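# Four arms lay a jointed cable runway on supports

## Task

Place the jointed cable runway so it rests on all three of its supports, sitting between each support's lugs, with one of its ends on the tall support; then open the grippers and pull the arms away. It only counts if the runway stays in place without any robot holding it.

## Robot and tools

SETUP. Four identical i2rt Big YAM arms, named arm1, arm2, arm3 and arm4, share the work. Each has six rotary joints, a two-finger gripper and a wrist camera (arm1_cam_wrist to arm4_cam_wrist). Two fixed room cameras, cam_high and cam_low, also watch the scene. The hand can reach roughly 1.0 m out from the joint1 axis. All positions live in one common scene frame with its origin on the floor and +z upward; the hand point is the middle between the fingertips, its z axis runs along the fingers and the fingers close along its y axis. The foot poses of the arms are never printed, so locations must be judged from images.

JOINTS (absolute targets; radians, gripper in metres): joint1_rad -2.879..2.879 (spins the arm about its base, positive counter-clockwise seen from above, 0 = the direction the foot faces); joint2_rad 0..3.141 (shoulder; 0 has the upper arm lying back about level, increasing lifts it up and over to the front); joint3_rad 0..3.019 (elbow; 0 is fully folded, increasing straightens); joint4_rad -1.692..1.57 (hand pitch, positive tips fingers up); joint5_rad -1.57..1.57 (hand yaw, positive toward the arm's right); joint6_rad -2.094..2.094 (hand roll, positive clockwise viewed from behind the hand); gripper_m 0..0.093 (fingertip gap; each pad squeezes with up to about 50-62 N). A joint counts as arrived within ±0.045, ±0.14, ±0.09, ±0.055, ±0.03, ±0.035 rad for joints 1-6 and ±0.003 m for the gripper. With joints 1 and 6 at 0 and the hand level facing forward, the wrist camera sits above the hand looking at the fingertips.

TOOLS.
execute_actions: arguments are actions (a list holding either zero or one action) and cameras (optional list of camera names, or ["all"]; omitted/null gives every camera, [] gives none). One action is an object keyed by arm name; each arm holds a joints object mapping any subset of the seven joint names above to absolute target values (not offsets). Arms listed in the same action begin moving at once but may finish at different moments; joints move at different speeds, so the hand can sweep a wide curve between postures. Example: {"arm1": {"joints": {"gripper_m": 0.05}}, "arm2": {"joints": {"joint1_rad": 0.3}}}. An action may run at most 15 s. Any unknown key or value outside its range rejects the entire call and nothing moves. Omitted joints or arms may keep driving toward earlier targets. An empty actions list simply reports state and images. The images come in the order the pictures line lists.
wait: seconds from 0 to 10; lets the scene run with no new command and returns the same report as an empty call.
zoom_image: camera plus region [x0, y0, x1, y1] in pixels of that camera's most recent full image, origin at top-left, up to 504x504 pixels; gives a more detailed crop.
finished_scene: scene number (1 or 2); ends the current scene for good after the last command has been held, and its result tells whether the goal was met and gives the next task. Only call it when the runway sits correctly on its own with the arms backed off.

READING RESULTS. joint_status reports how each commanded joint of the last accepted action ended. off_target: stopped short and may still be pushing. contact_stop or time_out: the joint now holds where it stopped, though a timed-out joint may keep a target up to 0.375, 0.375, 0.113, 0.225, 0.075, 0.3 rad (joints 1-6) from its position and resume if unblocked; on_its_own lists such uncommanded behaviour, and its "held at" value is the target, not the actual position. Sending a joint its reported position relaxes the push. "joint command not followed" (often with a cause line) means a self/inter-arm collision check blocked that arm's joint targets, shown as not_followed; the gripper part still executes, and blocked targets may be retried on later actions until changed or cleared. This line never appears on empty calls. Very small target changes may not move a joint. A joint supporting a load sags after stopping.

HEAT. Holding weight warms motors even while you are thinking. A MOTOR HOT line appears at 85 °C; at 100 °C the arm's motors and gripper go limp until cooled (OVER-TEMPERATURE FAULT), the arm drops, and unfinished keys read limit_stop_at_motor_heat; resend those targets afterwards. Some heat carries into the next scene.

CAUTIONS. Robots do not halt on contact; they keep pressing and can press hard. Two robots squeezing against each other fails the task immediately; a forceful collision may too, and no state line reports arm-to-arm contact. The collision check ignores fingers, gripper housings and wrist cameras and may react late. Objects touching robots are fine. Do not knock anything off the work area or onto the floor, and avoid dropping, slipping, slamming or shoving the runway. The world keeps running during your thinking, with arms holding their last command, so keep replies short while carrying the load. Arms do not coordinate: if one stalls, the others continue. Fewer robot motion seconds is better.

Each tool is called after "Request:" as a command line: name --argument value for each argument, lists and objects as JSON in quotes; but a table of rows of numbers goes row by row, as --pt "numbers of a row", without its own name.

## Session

Request:
execute_actions --actions '[]'

Scene clock: 0.00 s.
arm1.joint_positions: joint1_rad=-0.197 joint2_rad=+0.631 joint3_rad=+1.395 joint4_rad=-1.179 joint5_rad=-0.173 joint6_rad=+0.457 gripper_m=+0.095
arm1.joint_status: not commanded
arm1.hand: x=-0.8667 y=-0.2153 z=+1.5742 quat_wxyz=(-0.519, -0.194, -0.816, -0.165) (m; scene frame)
arm2.joint_positions: joint1_rad=+0.150 joint2_rad=+0.637 joint3_rad=+1.338 joint4_rad=-1.177 joint5_rad=-0.199 joint6_rad=-0.172 gripper_m=+0.094
arm2.joint_status: not commanded
arm2.hand: x=-0.2891 y=-0.4005 z=+1.5549 quat_wxyz=(-0.330, +0.698, -0.492, -0.402) (m; scene frame)
arm3.joint_positions: joint1_rad=-0.032 joint2_rad=+0.560 joint3_rad=+1.365 joint4_rad=-1.394 joint5_rad=+0.169 joint6_rad=-0.116 gripper_m=+0.095
arm3.joint_status: not commanded
arm3.hand: x=+0.1853 y=+0.1209 z=+1.5630 quat_wxyz=(-0.278, -0.578, -0.659, +0.393) (m; scene frame)
arm4.joint_positions: joint1_rad=-0.076 joint2_rad=+0.523 joint3_rad=+1.429 joint4_rad=-1.349 joint5_rad=+0.135 joint6_rad=+0.288 gripper_m=+0.094
arm4.joint_status: not commanded
arm4.hand: x=+0.9407 y=-0.1118 z=+1.5819 quat_wxyz=(-0.009, -0.828, +0.160, +0.537) (m; scene frame)
pictures: arm1_cam_wrist, arm2_cam_wrist, arm3_cam_wrist, arm4_cam_wrist, cam_high, cam_low
Images, in order (width x height): arm1_cam_wrist 616x616, arm2_cam_wrist 616x616, arm3_cam_wrist 616x616, arm4_cam_wrist 616x616, cam_high 896x504, cam_low 896x504.

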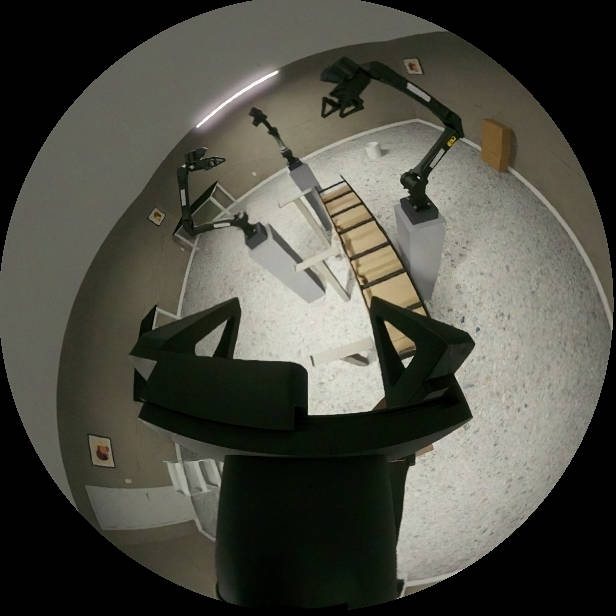

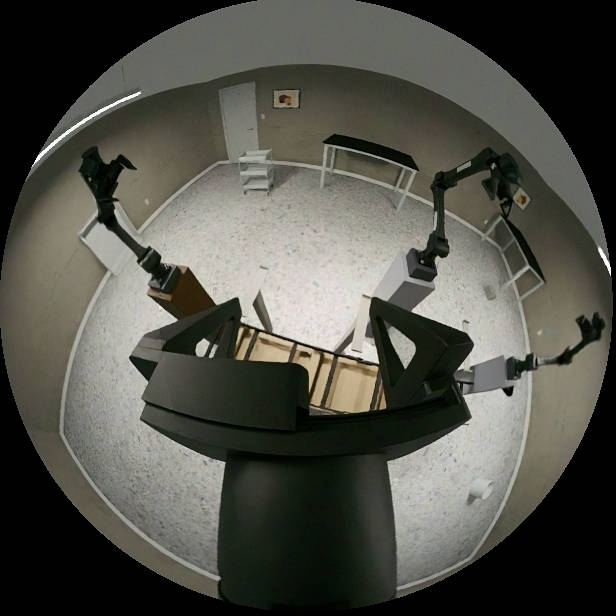

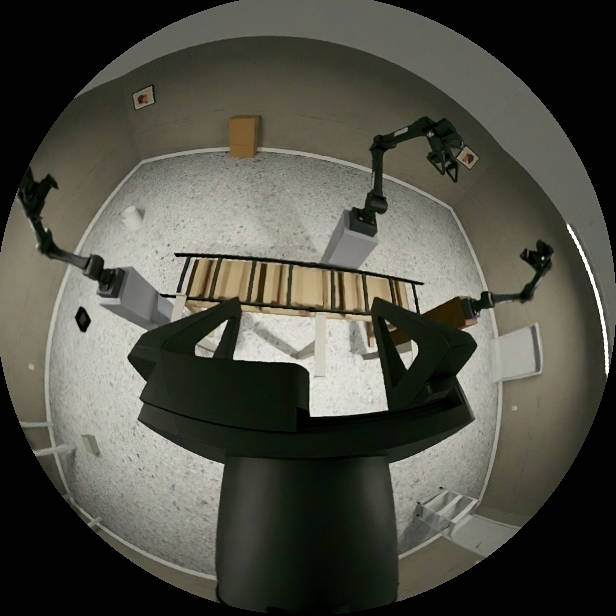

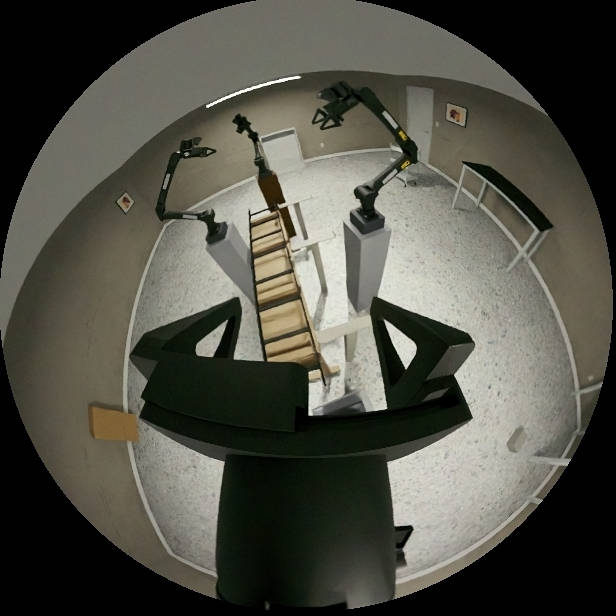

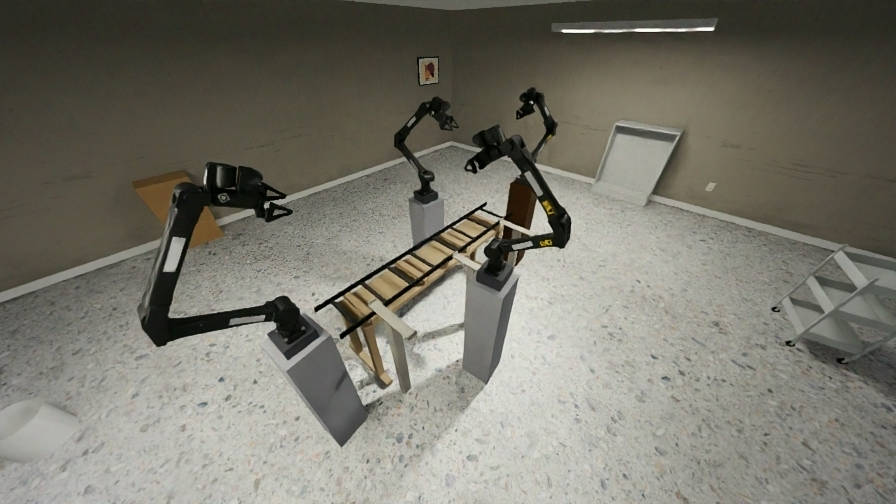

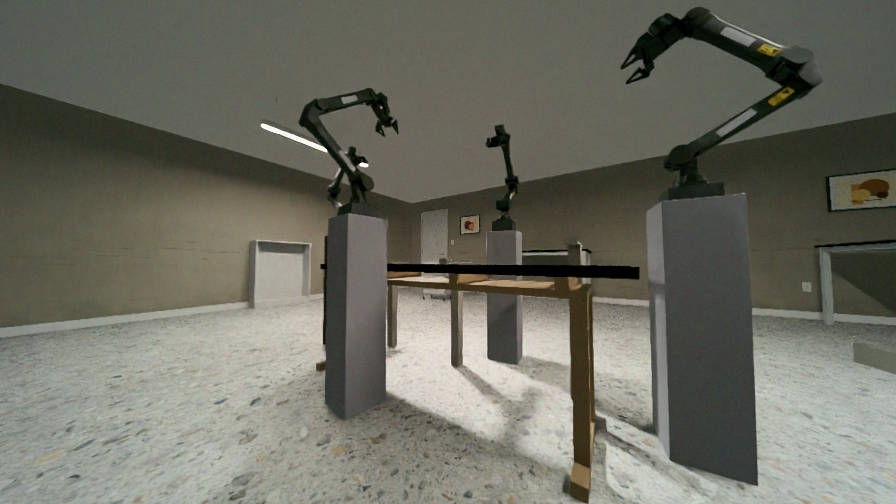

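Request:
zoom_image --camera "cam_high" --region '[290, 180, 570, 400]'

Request:
zoom_image --camera "cam_low" --region '[300, 200, 680, 380]'

Request:
zoom_image --camera "arm3_cam_wrist" --region '[150, 220, 450, 390]'

Region (290, 180, 570, 400) of cam_high's 896x504 image, scaled by 1.800, with more detail than that image has; it fills the top 396 rows of this view, and the rest is white.

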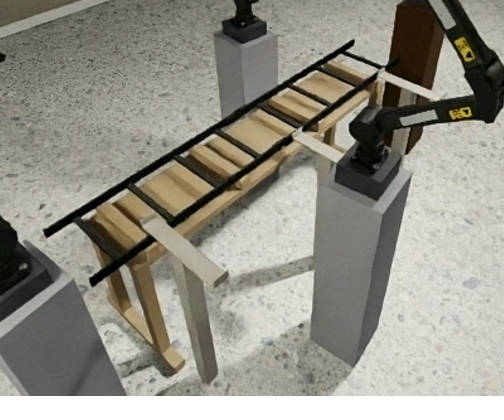

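Region (300, 200, 680, 380) of cam_low's 896x504 image, scaled by 1.326, with more detail than that image has; it fills the top 239 rows of this view, and the rest is white.

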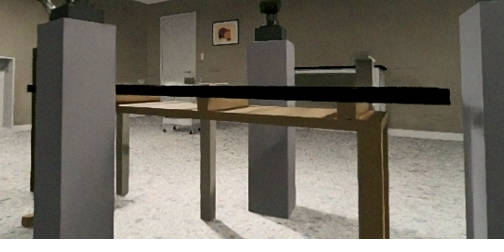

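Region (150, 220, 450, 390) of arm3_cam_wrist's 616x616 image, scaled by 1.680, with more detail than that image has; it fills the top 286 rows of this view, and the rest is white.

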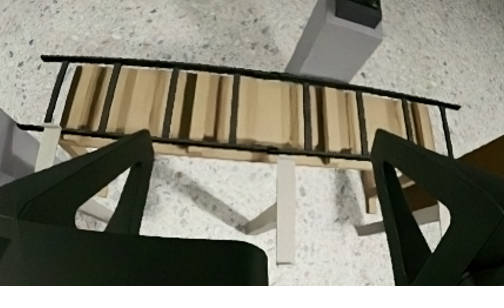

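Request:
execute_actions --actions '[{"arm1":{"joints":{"joint1_rad":-0.48,"joint2_rad":1.80,"joint3_rad":0.731,"joint4_rad":-0.492,"joint5_rad":0,"joint6_rad":-1.985,"gripper_m":0.08}},"arm2":{"joints":{"joint1_rad":0.463,"joint2_rad":1.81,"joint3_rad":0.692,"joint4_rad":-0.453,"joint5_rad":0,"joint6_rad":0.345,"gripper_m":0.08}},"arm3":{"joints":{"joint1_rad":0.122,"joint2_rad":2.47,"joint3_rad":1.96,"joint4_rad":-1.022,"joint5_rad":0,"joint6_rad":0.252,"gripper_m":0.08}},"arm4":{"joints":{"joint1_rad":0.554,"joint2_rad":1.861,"joint3_rad":0.813,"joint4_rad":-0.523,"joint5_rad":0,"joint6_rad":2.09,"gripper_m":0.08}}}]'

Scene clock: 16.23 s.
arm1.joint_positions: joint1_rad=-0.475 joint2_rad=+1.801 joint3_rad=+0.727 joint4_rad=-0.504 joint5_rad=-0.002 joint6_rad=-1.974 gripper_m=+0.080
arm1.joint_status: all done
arm1.hand: x=-0.8038 y=-0.3461 z=+0.8998 quat_wxyz=(+0.002, +0.710, -0.704, -0.010) (m; scene frame)
arm2.joint_positions: joint1_rad=+0.461 joint2_rad=+1.799 joint3_rad=+0.687 joint4_rad=-0.467 joint5_rad=-0.002 joint6_rad=+0.336 gripper_m=+0.080
arm2.joint_status: all done
arm2.hand: x=-0.3587 y=-0.3523 z=+0.9036 quat_wxyz=(+0.005, +0.715, -0.699, +0.009) (m; scene frame)
arm3.joint_positions: joint1_rad=+0.110 joint2_rad=+2.476 joint3_rad=+1.941 joint4_rad=-1.018 joint5_rad=+0.003 joint6_rad=+0.244 gripper_m=+0.080
arm3.joint_status: all done
arm3.hand: x=+0.3554 y=-0.3561 z=+0.9097 quat_wxyz=(-0.009, -0.707, -0.707, +0.014) (m; scene frame)
arm4.joint_positions: joint1_rad=+0.552 joint2_rad=+1.857 joint3_rad=+0.806 joint4_rad=-0.538 joint5_rad=-0.001 joint6_rad=+2.066 gripper_m=+0.080
arm4.joint_status: all done
joint sent to its limit — the command would take arm4.joint6_rad past its upper limit, so that joint was sent only as far as its limit.
arm4.hand: x=+0.8143 y=-0.3451 z=+0.9007 quat_wxyz=(+0.015, -0.746, +0.665, +0.002) (m; scene frame)
pictures: arm1_cam_wrist, arm2_cam_wrist, arm3_cam_wrist, arm4_cam_wrist, cam_high, cam_low
Images, in order (width x height): arm1_cam_wrist 616x616, arm2_cam_wrist 616x616, arm3_cam_wrist 616x616, arm4_cam_wrist 616x616, cam_high 896x504, cam_low 896x504.

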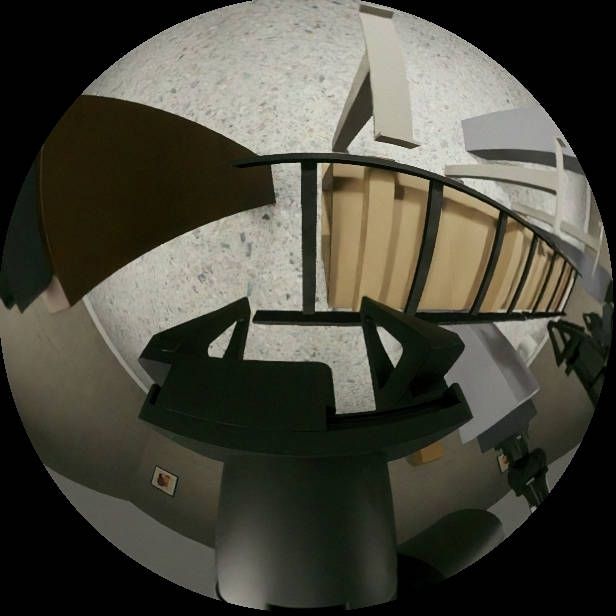

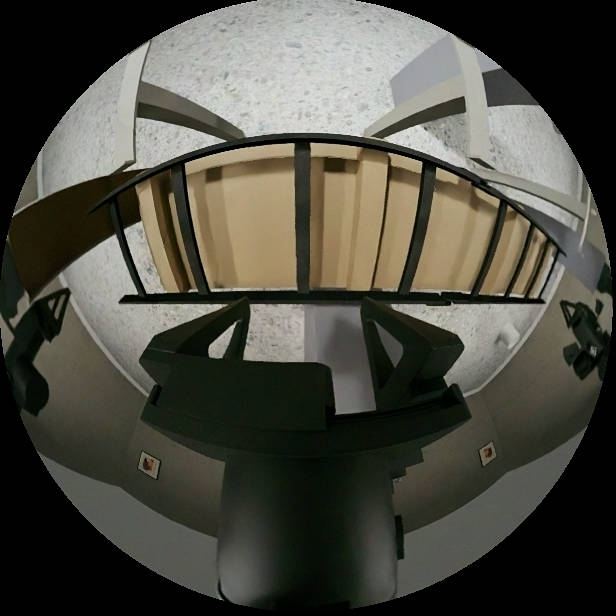

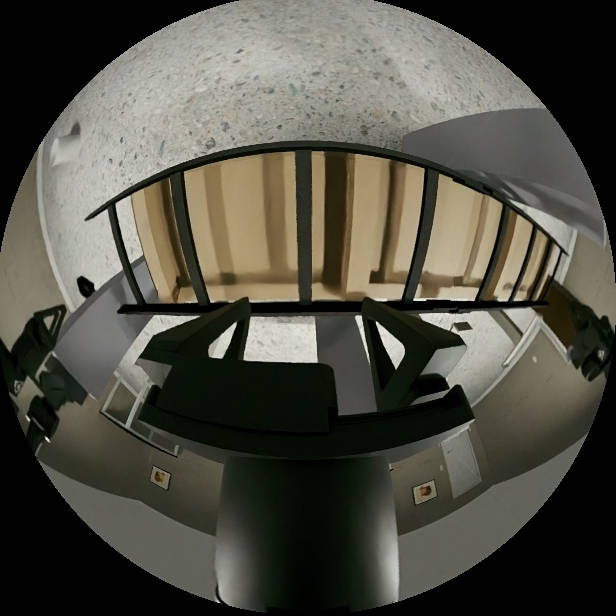

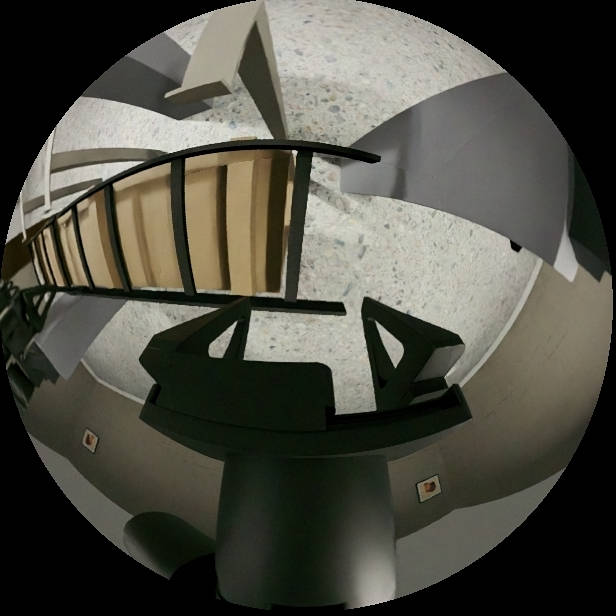

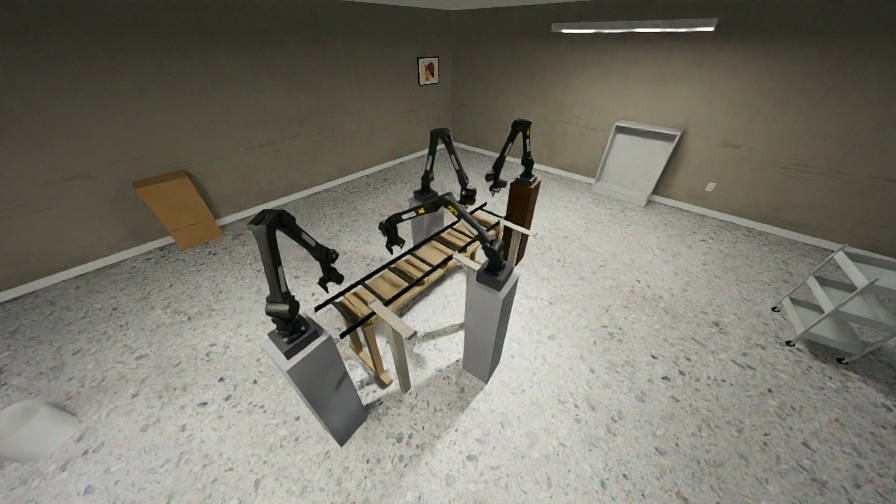

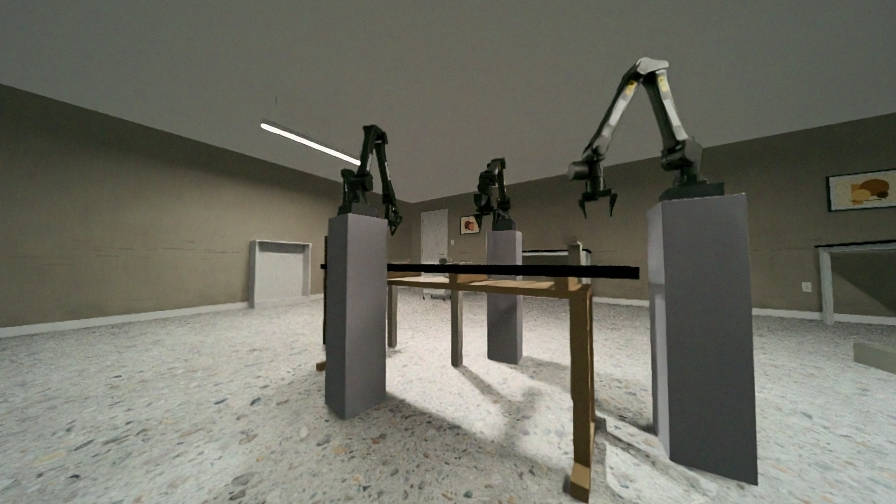

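Request:
execute_actions --actions '[{"arm1":{"joints":{"joint1_rad":-0.565,"joint2_rad":2.301,"joint3_rad":0.848,"joint4_rad":-0.095,"joint6_rad":-2.075}},"arm2":{"joints":{"joint1_rad":0.5,"joint2_rad":2.33,"joint3_rad":0.785,"joint4_rad":-0.015,"joint6_rad":0.395}},"arm3":{"joints":{"joint1_rad":0.137,"joint2_rad":2.772,"joint3_rad":2.055,"joint4_rad":-0.835,"joint6_rad":0.262}},"arm4":{"joints":{"joint1_rad":0.522,"joint2_rad":2.327,"joint3_rad":0.908,"joint4_rad":-0.135,"joint6_rad":2.094}}}]'

Scene clock: 32.97 s.
arm1.joint_positions: joint1_rad=-0.565 joint2_rad=+2.314 joint3_rad=+0.847 joint4_rad=-0.106 joint5_rad=-0.002 joint6_rad=-2.064 gripper_m=+0.080
arm1.joint_status: all done
arm1.hand: x=-0.8088 y=-0.3793 z=+0.7347 quat_wxyz=(+0.001, +0.710, -0.704, -0.009) (m; scene frame)
arm2.joint_positions: joint1_rad=+0.493 joint2_rad=+2.327 joint3_rad=+0.783 joint4_rad=-0.029 joint5_rad=-0.002 joint6_rad=+0.386 gripper_m=+0.080
arm2.joint_status: all done
arm2.hand: x=-0.3680 y=-0.3578 z=+0.7397 quat_wxyz=(+0.003, +0.709, -0.706, +0.007) (m; scene frame)
arm3.joint_positions: joint1_rad=+0.126 joint2_rad=+2.781 joint3_rad=+2.040 joint4_rad=-0.845 joint5_rad=+0.003 joint6_rad=+0.254 gripper_m=+0.080
arm3.joint_status: all done
arm3.hand: x=+0.3603 y=-0.3402 z=+0.7359 quat_wxyz=(+0.005, -0.706, -0.709, +0.005) (m; scene frame)
arm4.joint_positions: joint1_rad=+0.533 joint2_rad=+2.335 joint3_rad=+0.902 joint4_rad=-0.149 joint5_rad=-0.001 joint6_rad=+2.066 gripper_m=+0.080
arm4.joint_status: all done
joint sent to its limit — the command would take arm4.joint6_rad past its upper limit, so that joint was sent only as far as its limit.
arm4.hand: x=+0.8076 y=-0.3387 z=+0.7364 quat_wxyz=(+0.012, -0.740, +0.673, +0.003) (m; scene frame)
pictures: arm1_cam_wrist, arm2_cam_wrist, arm3_cam_wrist, arm4_cam_wrist, cam_high, cam_low
Images, in order (width x height): arm1_cam_wrist 616x616, arm2_cam_wrist 616x616, arm3_cam_wrist 616x616, arm4_cam_wrist 616x616, cam_high 896x504, cam_low 896x504.

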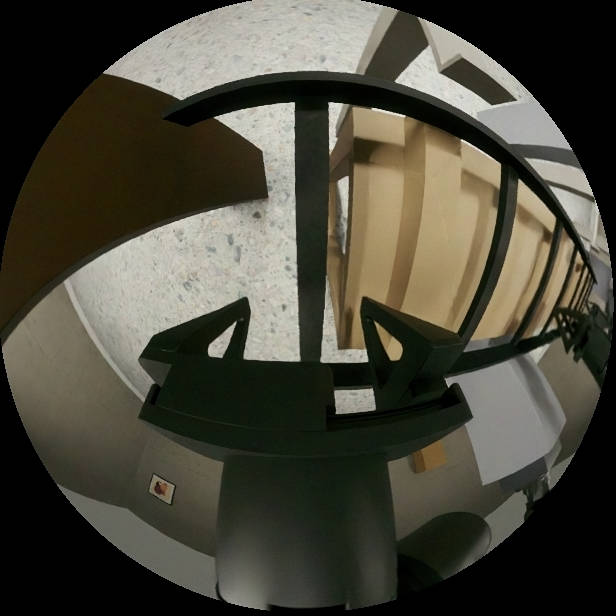

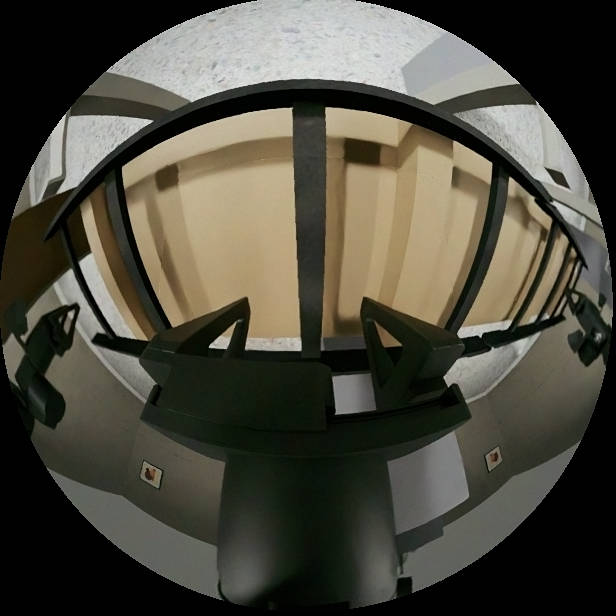

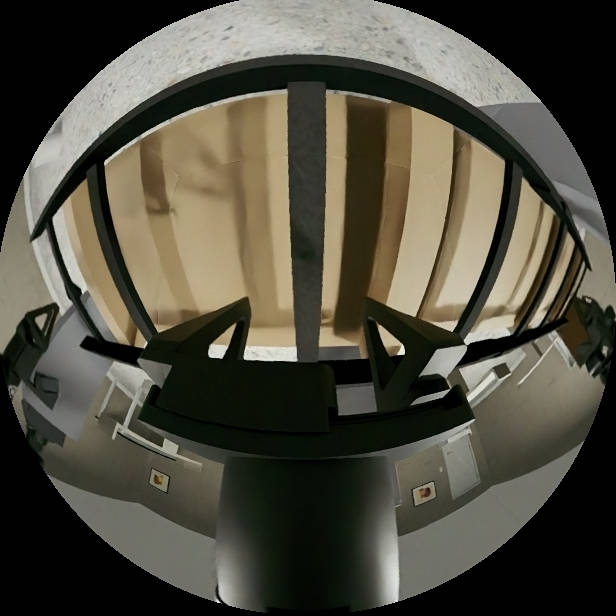

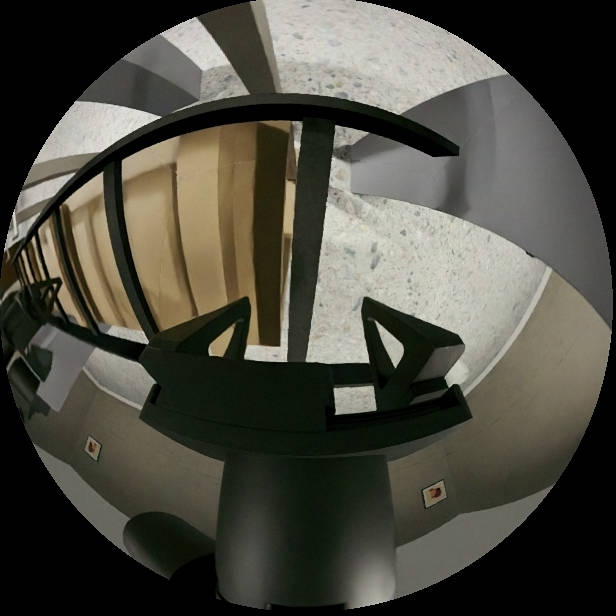

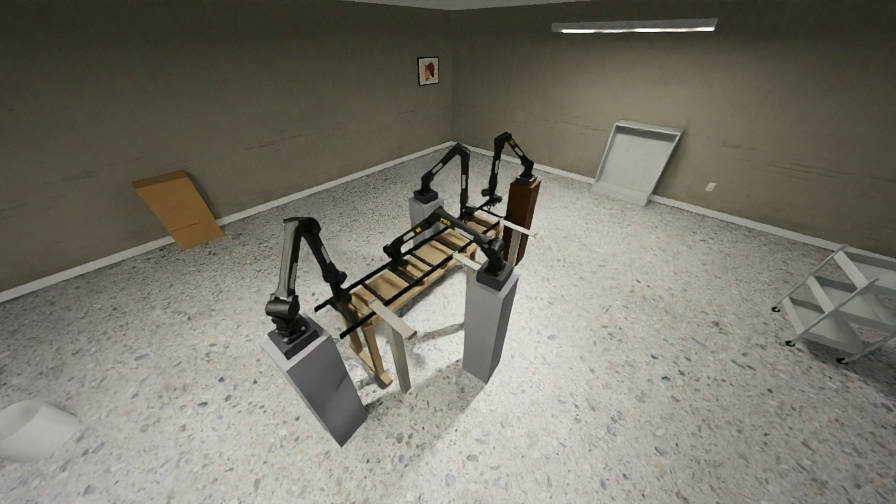

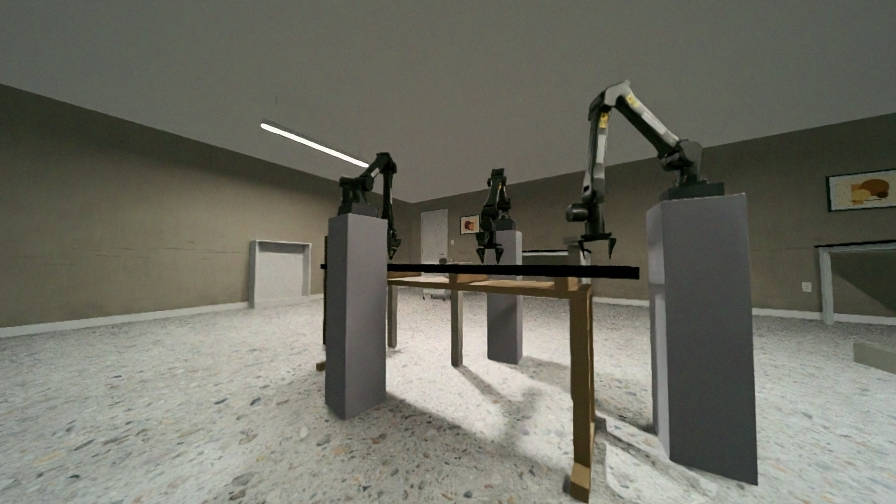

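Request:
execute_actions --actions '[{"arm1":{"joints":{"joint1_rad":-0.56,"joint2_rad":2.565,"joint3_rad":0.987,"joint4_rad":0.045}},"arm2":{"joints":{"joint1_rad":0.487,"joint2_rad":2.606,"joint3_rad":0.948,"joint4_rad":0.104}},"arm3":{"joints":{"joint2_rad":3.008,"joint3_rad":2.295,"joint4_rad":-0.826}},"arm4":{"joints":{"joint2_rad":2.583,"joint3_rad":1.045,"joint4_rad":-0.005}}}]'

Scene clock: 42.90 s.
arm1.joint_positions: joint1_rad=-0.563 joint2_rad=+2.432 joint3_rad=+0.972 joint4_rad=+0.010 joint5_rad=+0.002 joint6_rad=-2.063 gripper_m=+0.080
arm1.joint_status: all done
arm1.hand: x=-0.7580 y=-0.4059 z=+0.6983 quat_wxyz=(-0.015, +0.709, -0.703, +0.051) (m; scene frame)
arm2.joint_positions: joint1_rad=+0.495 joint2_rad=+2.494 joint3_rad=+0.948 joint4_rad=+0.095 joint5_rad=+0.009 joint6_rad=+0.386 gripper_m=+0.080
arm2.joint_status: all done
arm2.hand: x=-0.3906 y=-0.2999 z=+0.6859 quat_wxyz=(-0.025, +0.708, -0.704, -0.047) (m; scene frame)
arm3.joint_positions: joint1_rad=+0.127 joint2_rad=+3.002 joint3_rad=+2.260 joint4_rad=-0.832 joint5_rad=+0.000 joint6_rad=+0.258 gripper_m=+0.080
arm3.joint_status: all done
arm3.hand: x=+0.3632 y=-0.3493 z=+0.6508 quat_wxyz=(-0.001, -0.707, -0.708, +0.007) (m; scene frame)
arm4.joint_positions: joint1_rad=+0.517 joint2_rad=+2.526 joint3_rad=+1.075 joint4_rad=+0.009 joint5_rad=+0.010 joint6_rad=+2.074 gripper_m=+0.080
arm4.joint_status: all done
arm4.hand: x=+0.7492 y=-0.3662 z=+0.6736 quat_wxyz=(-0.055, -0.731, +0.680, +0.025) (m; scene frame)
pictures: arm1_cam_wrist, arm2_cam_wrist, arm3_cam_wrist, arm4_cam_wrist, cam_high, cam_low
Images, in order (width x height): arm1_cam_wrist 616x616, arm2_cam_wrist 616x616, arm3_cam_wrist 616x616, arm4_cam_wrist 616x616, cam_high 896x504, cam_low 896x504.

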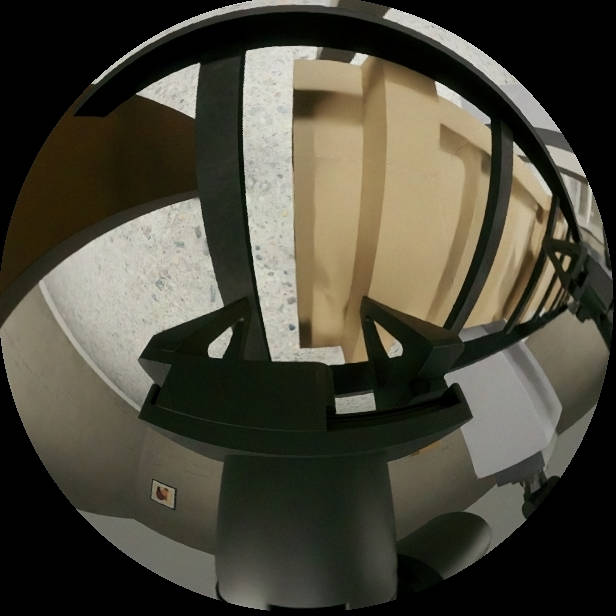

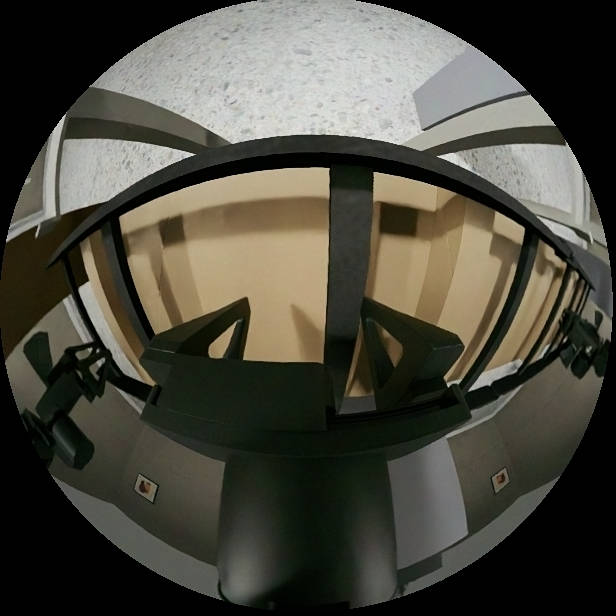

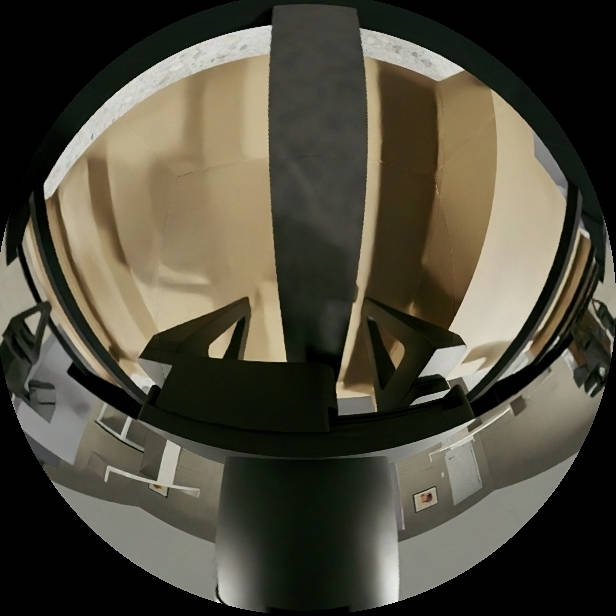

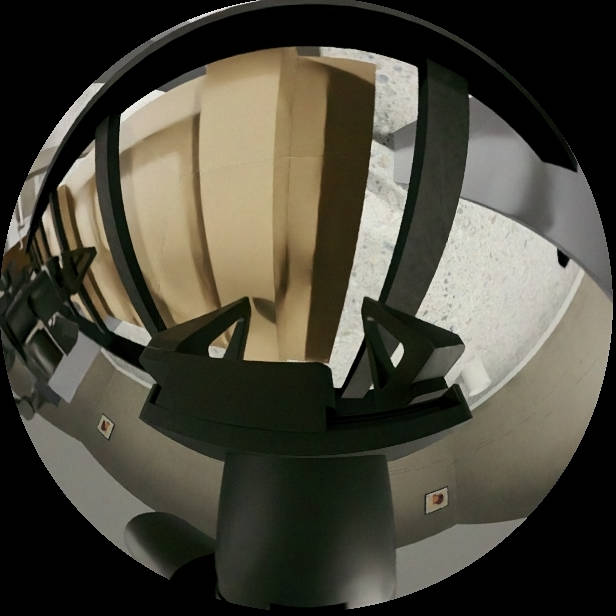

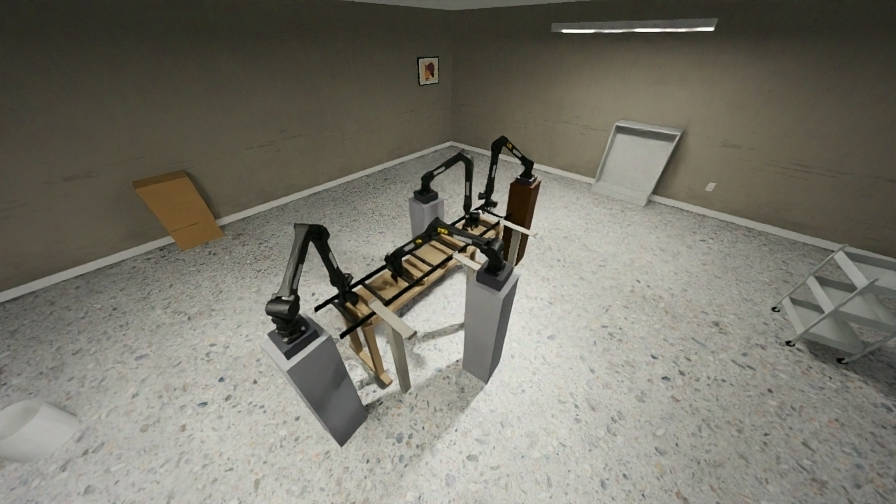

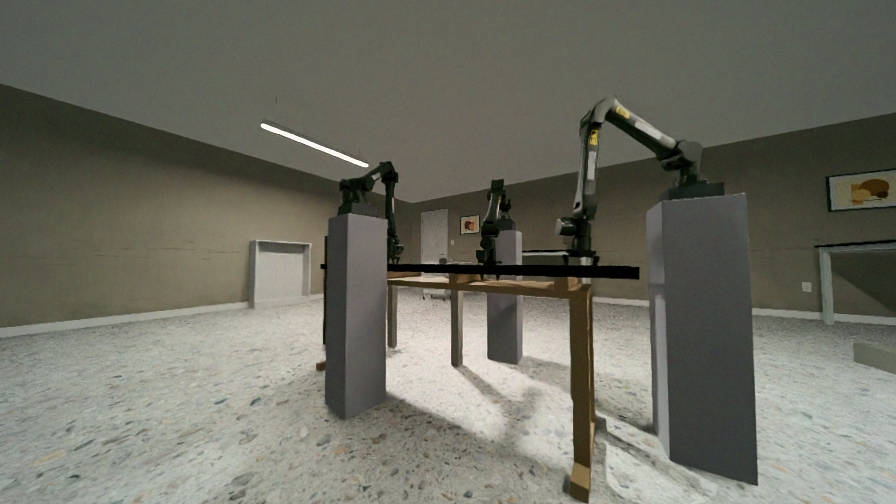

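Request:
execute_actions --actions '[{"arm1":{"joints":{"joint2_rad":2.36,"joint3_rad":0.875,"joint4_rad":-0.07}},"arm2":{"joints":{"joint2_rad":2.39,"joint3_rad":0.81,"joint4_rad":0.01}},"arm4":{"joints":{"joint1_rad":0.522,"joint2_rad":2.385,"joint3_rad":0.93,"joint4_rad":-0.105}}}]'

Scene clock: 46.33 s.
arm1.joint_positions: joint1_rad=-0.563 joint2_rad=+2.374 joint3_rad=+0.872 joint4_rad=-0.067 joint5_rad=+0.002 joint6_rad=-2.065 gripper_m=+0.080
arm1.joint_status: all done
arm1.hand: x=-0.8079 y=-0.3797 z=+0.7151 quat_wxyz=(+0.002, +0.711, -0.703, -0.006) (m; scene frame)
arm2.joint_positions: joint1_rad=+0.495 joint2_rad=+2.397 joint3_rad=+0.810 joint4_rad=+0.012 joint5_rad=+0.003 joint6_rad=+0.386 gripper_m=+0.080
arm2.joint_status: all done
arm2.hand: x=-0.3672 y=-0.3595 z=+0.7174 quat_wxyz=(+0.002, +0.709, -0.705, +0.008) (m; scene frame)
arm3.joint_positions: joint1_rad=+0.127 joint2_rad=+3.002 joint3_rad=+2.260 joint4_rad=-0.832 joint5_rad=+0.000 joint6_rad=+0.258 gripper_m=+0.080
arm3.joint_status: not commanded
arm3.hand: x=+0.3632 y=-0.3493 z=+0.6508 quat_wxyz=(-0.001, -0.707, -0.708, +0.007) (m; scene frame)
arm4.joint_positions: joint1_rad=+0.515 joint2_rad=+2.386 joint3_rad=+0.925 joint4_rad=-0.093 joint5_rad=+0.002 joint6_rad=+2.076 gripper_m=+0.080
arm4.joint_status: all done
arm4.hand: x=+0.7972 y=-0.3364 z=+0.7188 quat_wxyz=(-0.002, -0.731, +0.683, +0.008) (m; scene frame)
pictures: arm1_cam_wrist, arm2_cam_wrist, arm3_cam_wrist, arm4_cam_wrist, cam_high, cam_low
Images, in order (width x height): arm1_cam_wrist 616x616, arm2_cam_wrist 616x616, arm3_cam_wrist 616x616, arm4_cam_wrist 616x616, cam_high 896x504, cam_low 896x504.

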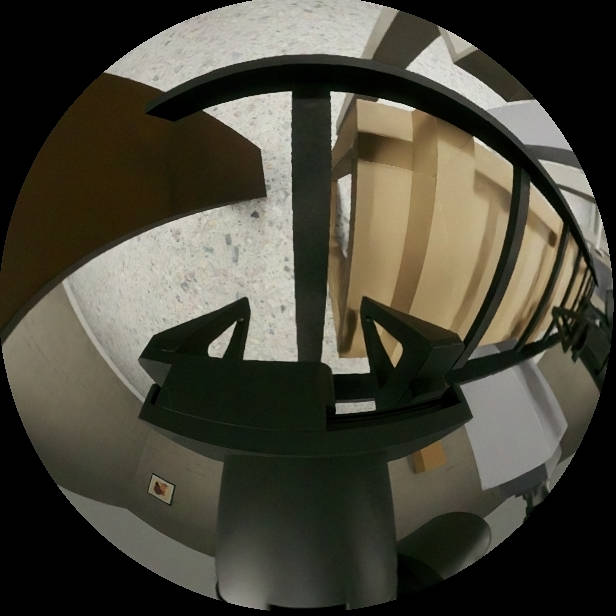

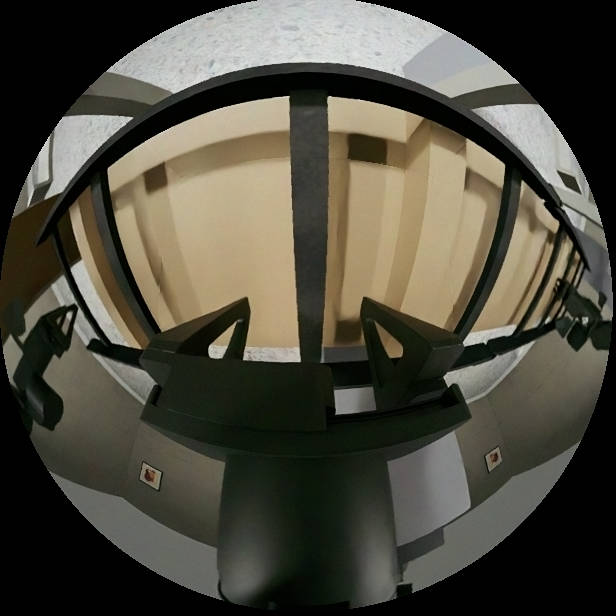

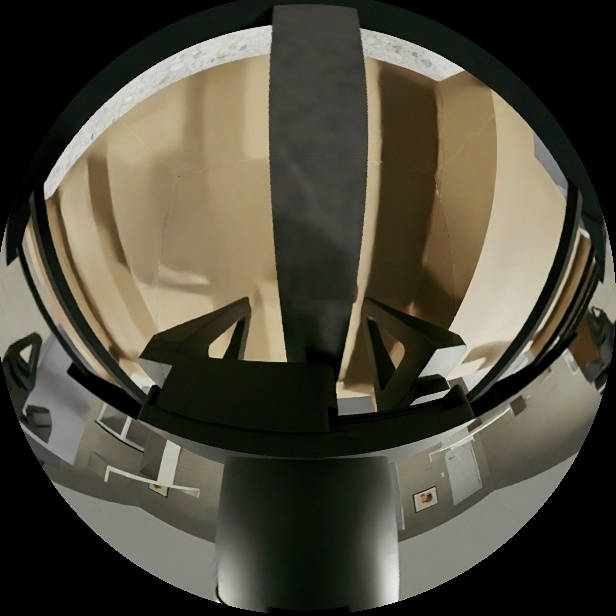

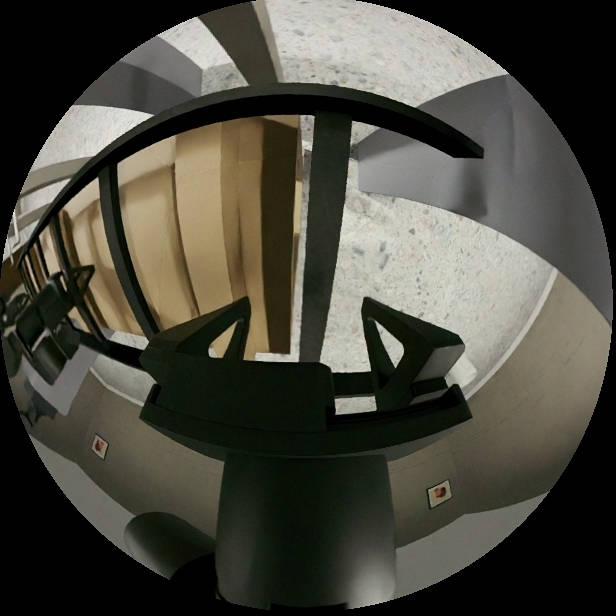

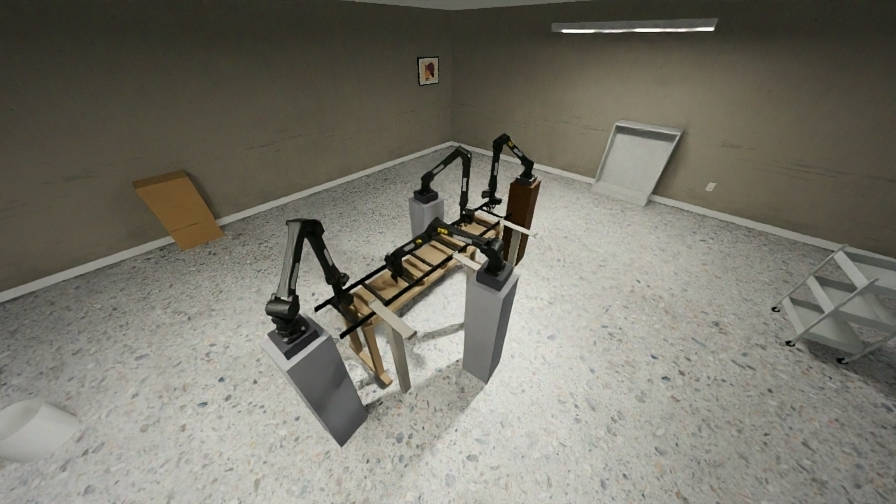

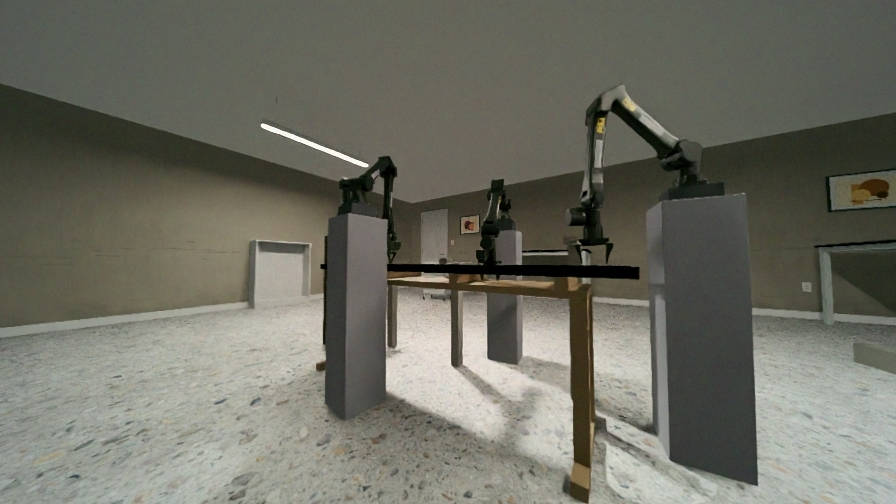

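Request:
execute_actions --actions '[{"arm1":{"joints":{"joint2_rad":2.48,"joint3_rad":0.915,"joint4_rad":-0.02}},"arm2":{"joints":{"joint1_rad":0.485,"joint2_rad":2.51,"joint3_rad":0.86,"joint4_rad":0.055}},"arm4":{"joints":{"joint1_rad":0.535,"joint2_rad":2.49,"joint3_rad":0.97,"joint4_rad":-0.065}}}]' --cameras '[]'

Request:
execute_actions --actions '[{"arm1":{"joints":{"joint2_rad":2.565,"joint3_rad":0.987,"joint4_rad":0.045}},"arm2":{"joints":{"joint2_rad":2.6,"joint3_rad":0.948,"joint4_rad":0.104}},"arm3":{"joints":{"joint2_rad":3.015}},"arm4":{"joints":{"joint2_rad":2.583,"joint3_rad":1.04,"joint4_rad":-0.01}}}]' --cameras '["arm1_cam_wrist","arm2_cam_wrist","arm4_cam_wrist"]'

Scene clock: 52.00 s.
arm1.joint_positions: joint1_rad=-0.563 joint2_rad=+2.486 joint3_rad=+0.916 joint4_rad=-0.027 joint5_rad=+0.002 joint6_rad=-2.065 gripper_m=+0.080
arm1.joint_status: all done
arm1.hand: x=-0.8180 y=-0.3743 z=+0.6772 quat_wxyz=(+0.006, +0.711, -0.703, -0.019) (m; scene frame)
arm2.joint_positions: joint1_rad=+0.495 joint2_rad=+2.500 joint3_rad=+0.860 joint4_rad=+0.047 joint5_rad=+0.003 joint6_rad=+0.386 gripper_m=+0.080
arm2.joint_status: all done
arm2.hand: x=-0.3650 y=-0.3648 z=+0.6841 quat_wxyz=(+0.005, +0.709, -0.705, +0.017) (m; scene frame)
arm3.joint_positions: joint1_rad=+0.127 joint2_rad=+3.002 joint3_rad=+2.260 joint4_rad=-0.832 joint5_rad=+0.000 joint6_rad=+0.258 gripper_m=+0.080
arm3.joint_status: not commanded
arm3.hand: x=+0.3632 y=-0.3493 z=+0.6508 quat_wxyz=(-0.001, -0.707, -0.708, +0.007) (m; scene frame)
arm4.joint_positions: joint1_rad=+0.522 joint2_rad=+2.482 joint3_rad=+0.969 joint4_rad=-0.075 joint5_rad=+0.002 joint6_rad=+2.076 gripper_m=+0.080
arm4.joint_status: all done
arm4.hand: x=+0.8066 y=-0.3329 z=+0.6854 quat_wxyz=(+0.014, -0.733, +0.680, +0.004) (m; scene frame)
pictures: none
No camera images: the call's "cameras" was empty. Leave "cameras" out to get every camera's image.

Scene clock: 52.80 s.
arm1.joint_positions: joint1_rad=-0.563 joint2_rad=+2.561 joint3_rad=+0.986 joint4_rad=+0.036 joint5_rad=+0.002 joint6_rad=-2.065 gripper_m=+0.080
arm1.joint_status: all done
arm1.hand: x=-0.7962 y=-0.3857 z=+0.6507 quat_wxyz=(-0.002, +0.711, -0.703, +0.009) (m; scene frame)
arm2.joint_positions: joint1_rad=+0.495 joint2_rad=+2.581 joint3_rad=+0.948 joint4_rad=+0.094 joint5_rad=+0.003 joint6_rad=+0.386 gripper_m=+0.080
arm2.joint_status: all done
arm2.hand: x=-0.3758 y=-0.3385 z=+0.6551 quat_wxyz=(-0.005, +0.709, -0.705, -0.008) (m; scene frame)
arm3.joint_positions: joint1_rad=+0.127 joint2_rad=+3.002 joint3_rad=+2.260 joint4_rad=-0.832 joint5_rad=+0.000 joint6_rad=+0.258 gripper_m=+0.080
arm3.joint_status: all done
arm3.hand: x=+0.3632 y=-0.3493 z=+0.6508 quat_wxyz=(-0.001, -0.707, -0.708, +0.007) (m; scene frame)
arm4.joint_positions: joint1_rad=+0.522 joint2_rad=+2.569 joint3_rad=+1.041 joint4_rad=-0.021 joint5_rad=+0.002 joint6_rad=+2.076 gripper_m=+0.080
arm4.joint_status: all done
arm4.hand: x=+0.7918 y=-0.3422 z=+0.6547 quat_wxyz=(-0.004, -0.733, +0.680, +0.008) (m; scene frame)
pictures: arm1_cam_wrist, arm2_cam_wrist, arm4_cam_wrist
Images, in order (width x height): arm1_cam_wrist 616x616, arm2_cam_wrist 616x616, arm4_cam_wrist 616x616.

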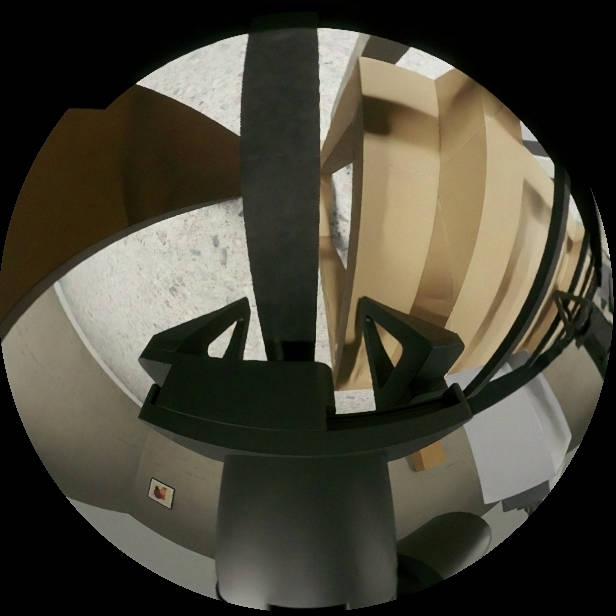

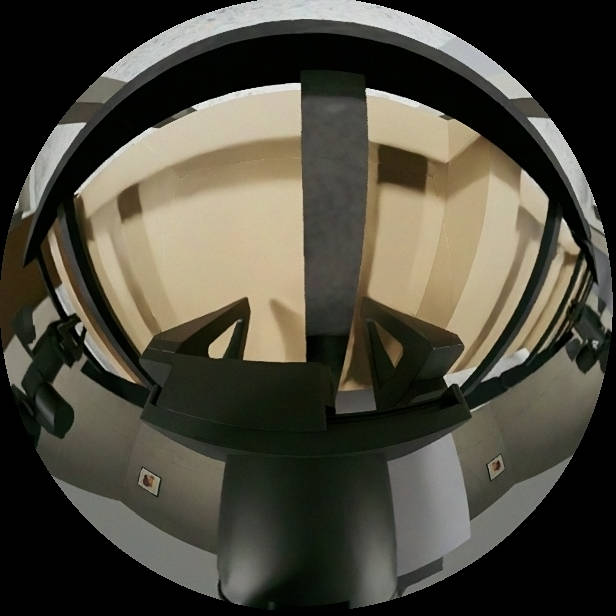

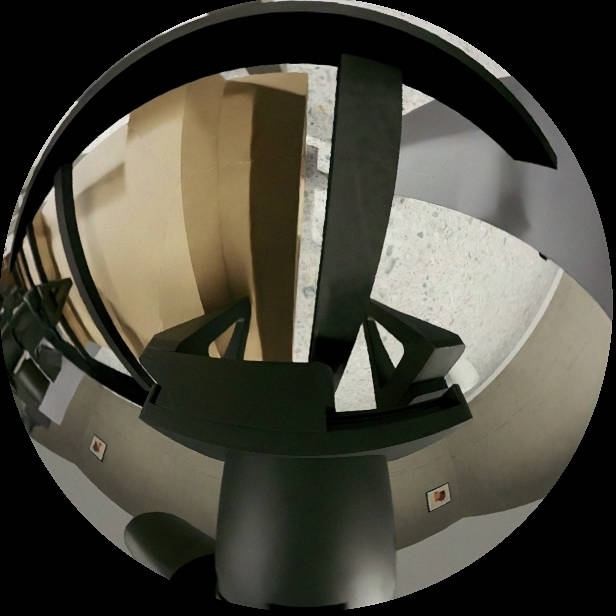

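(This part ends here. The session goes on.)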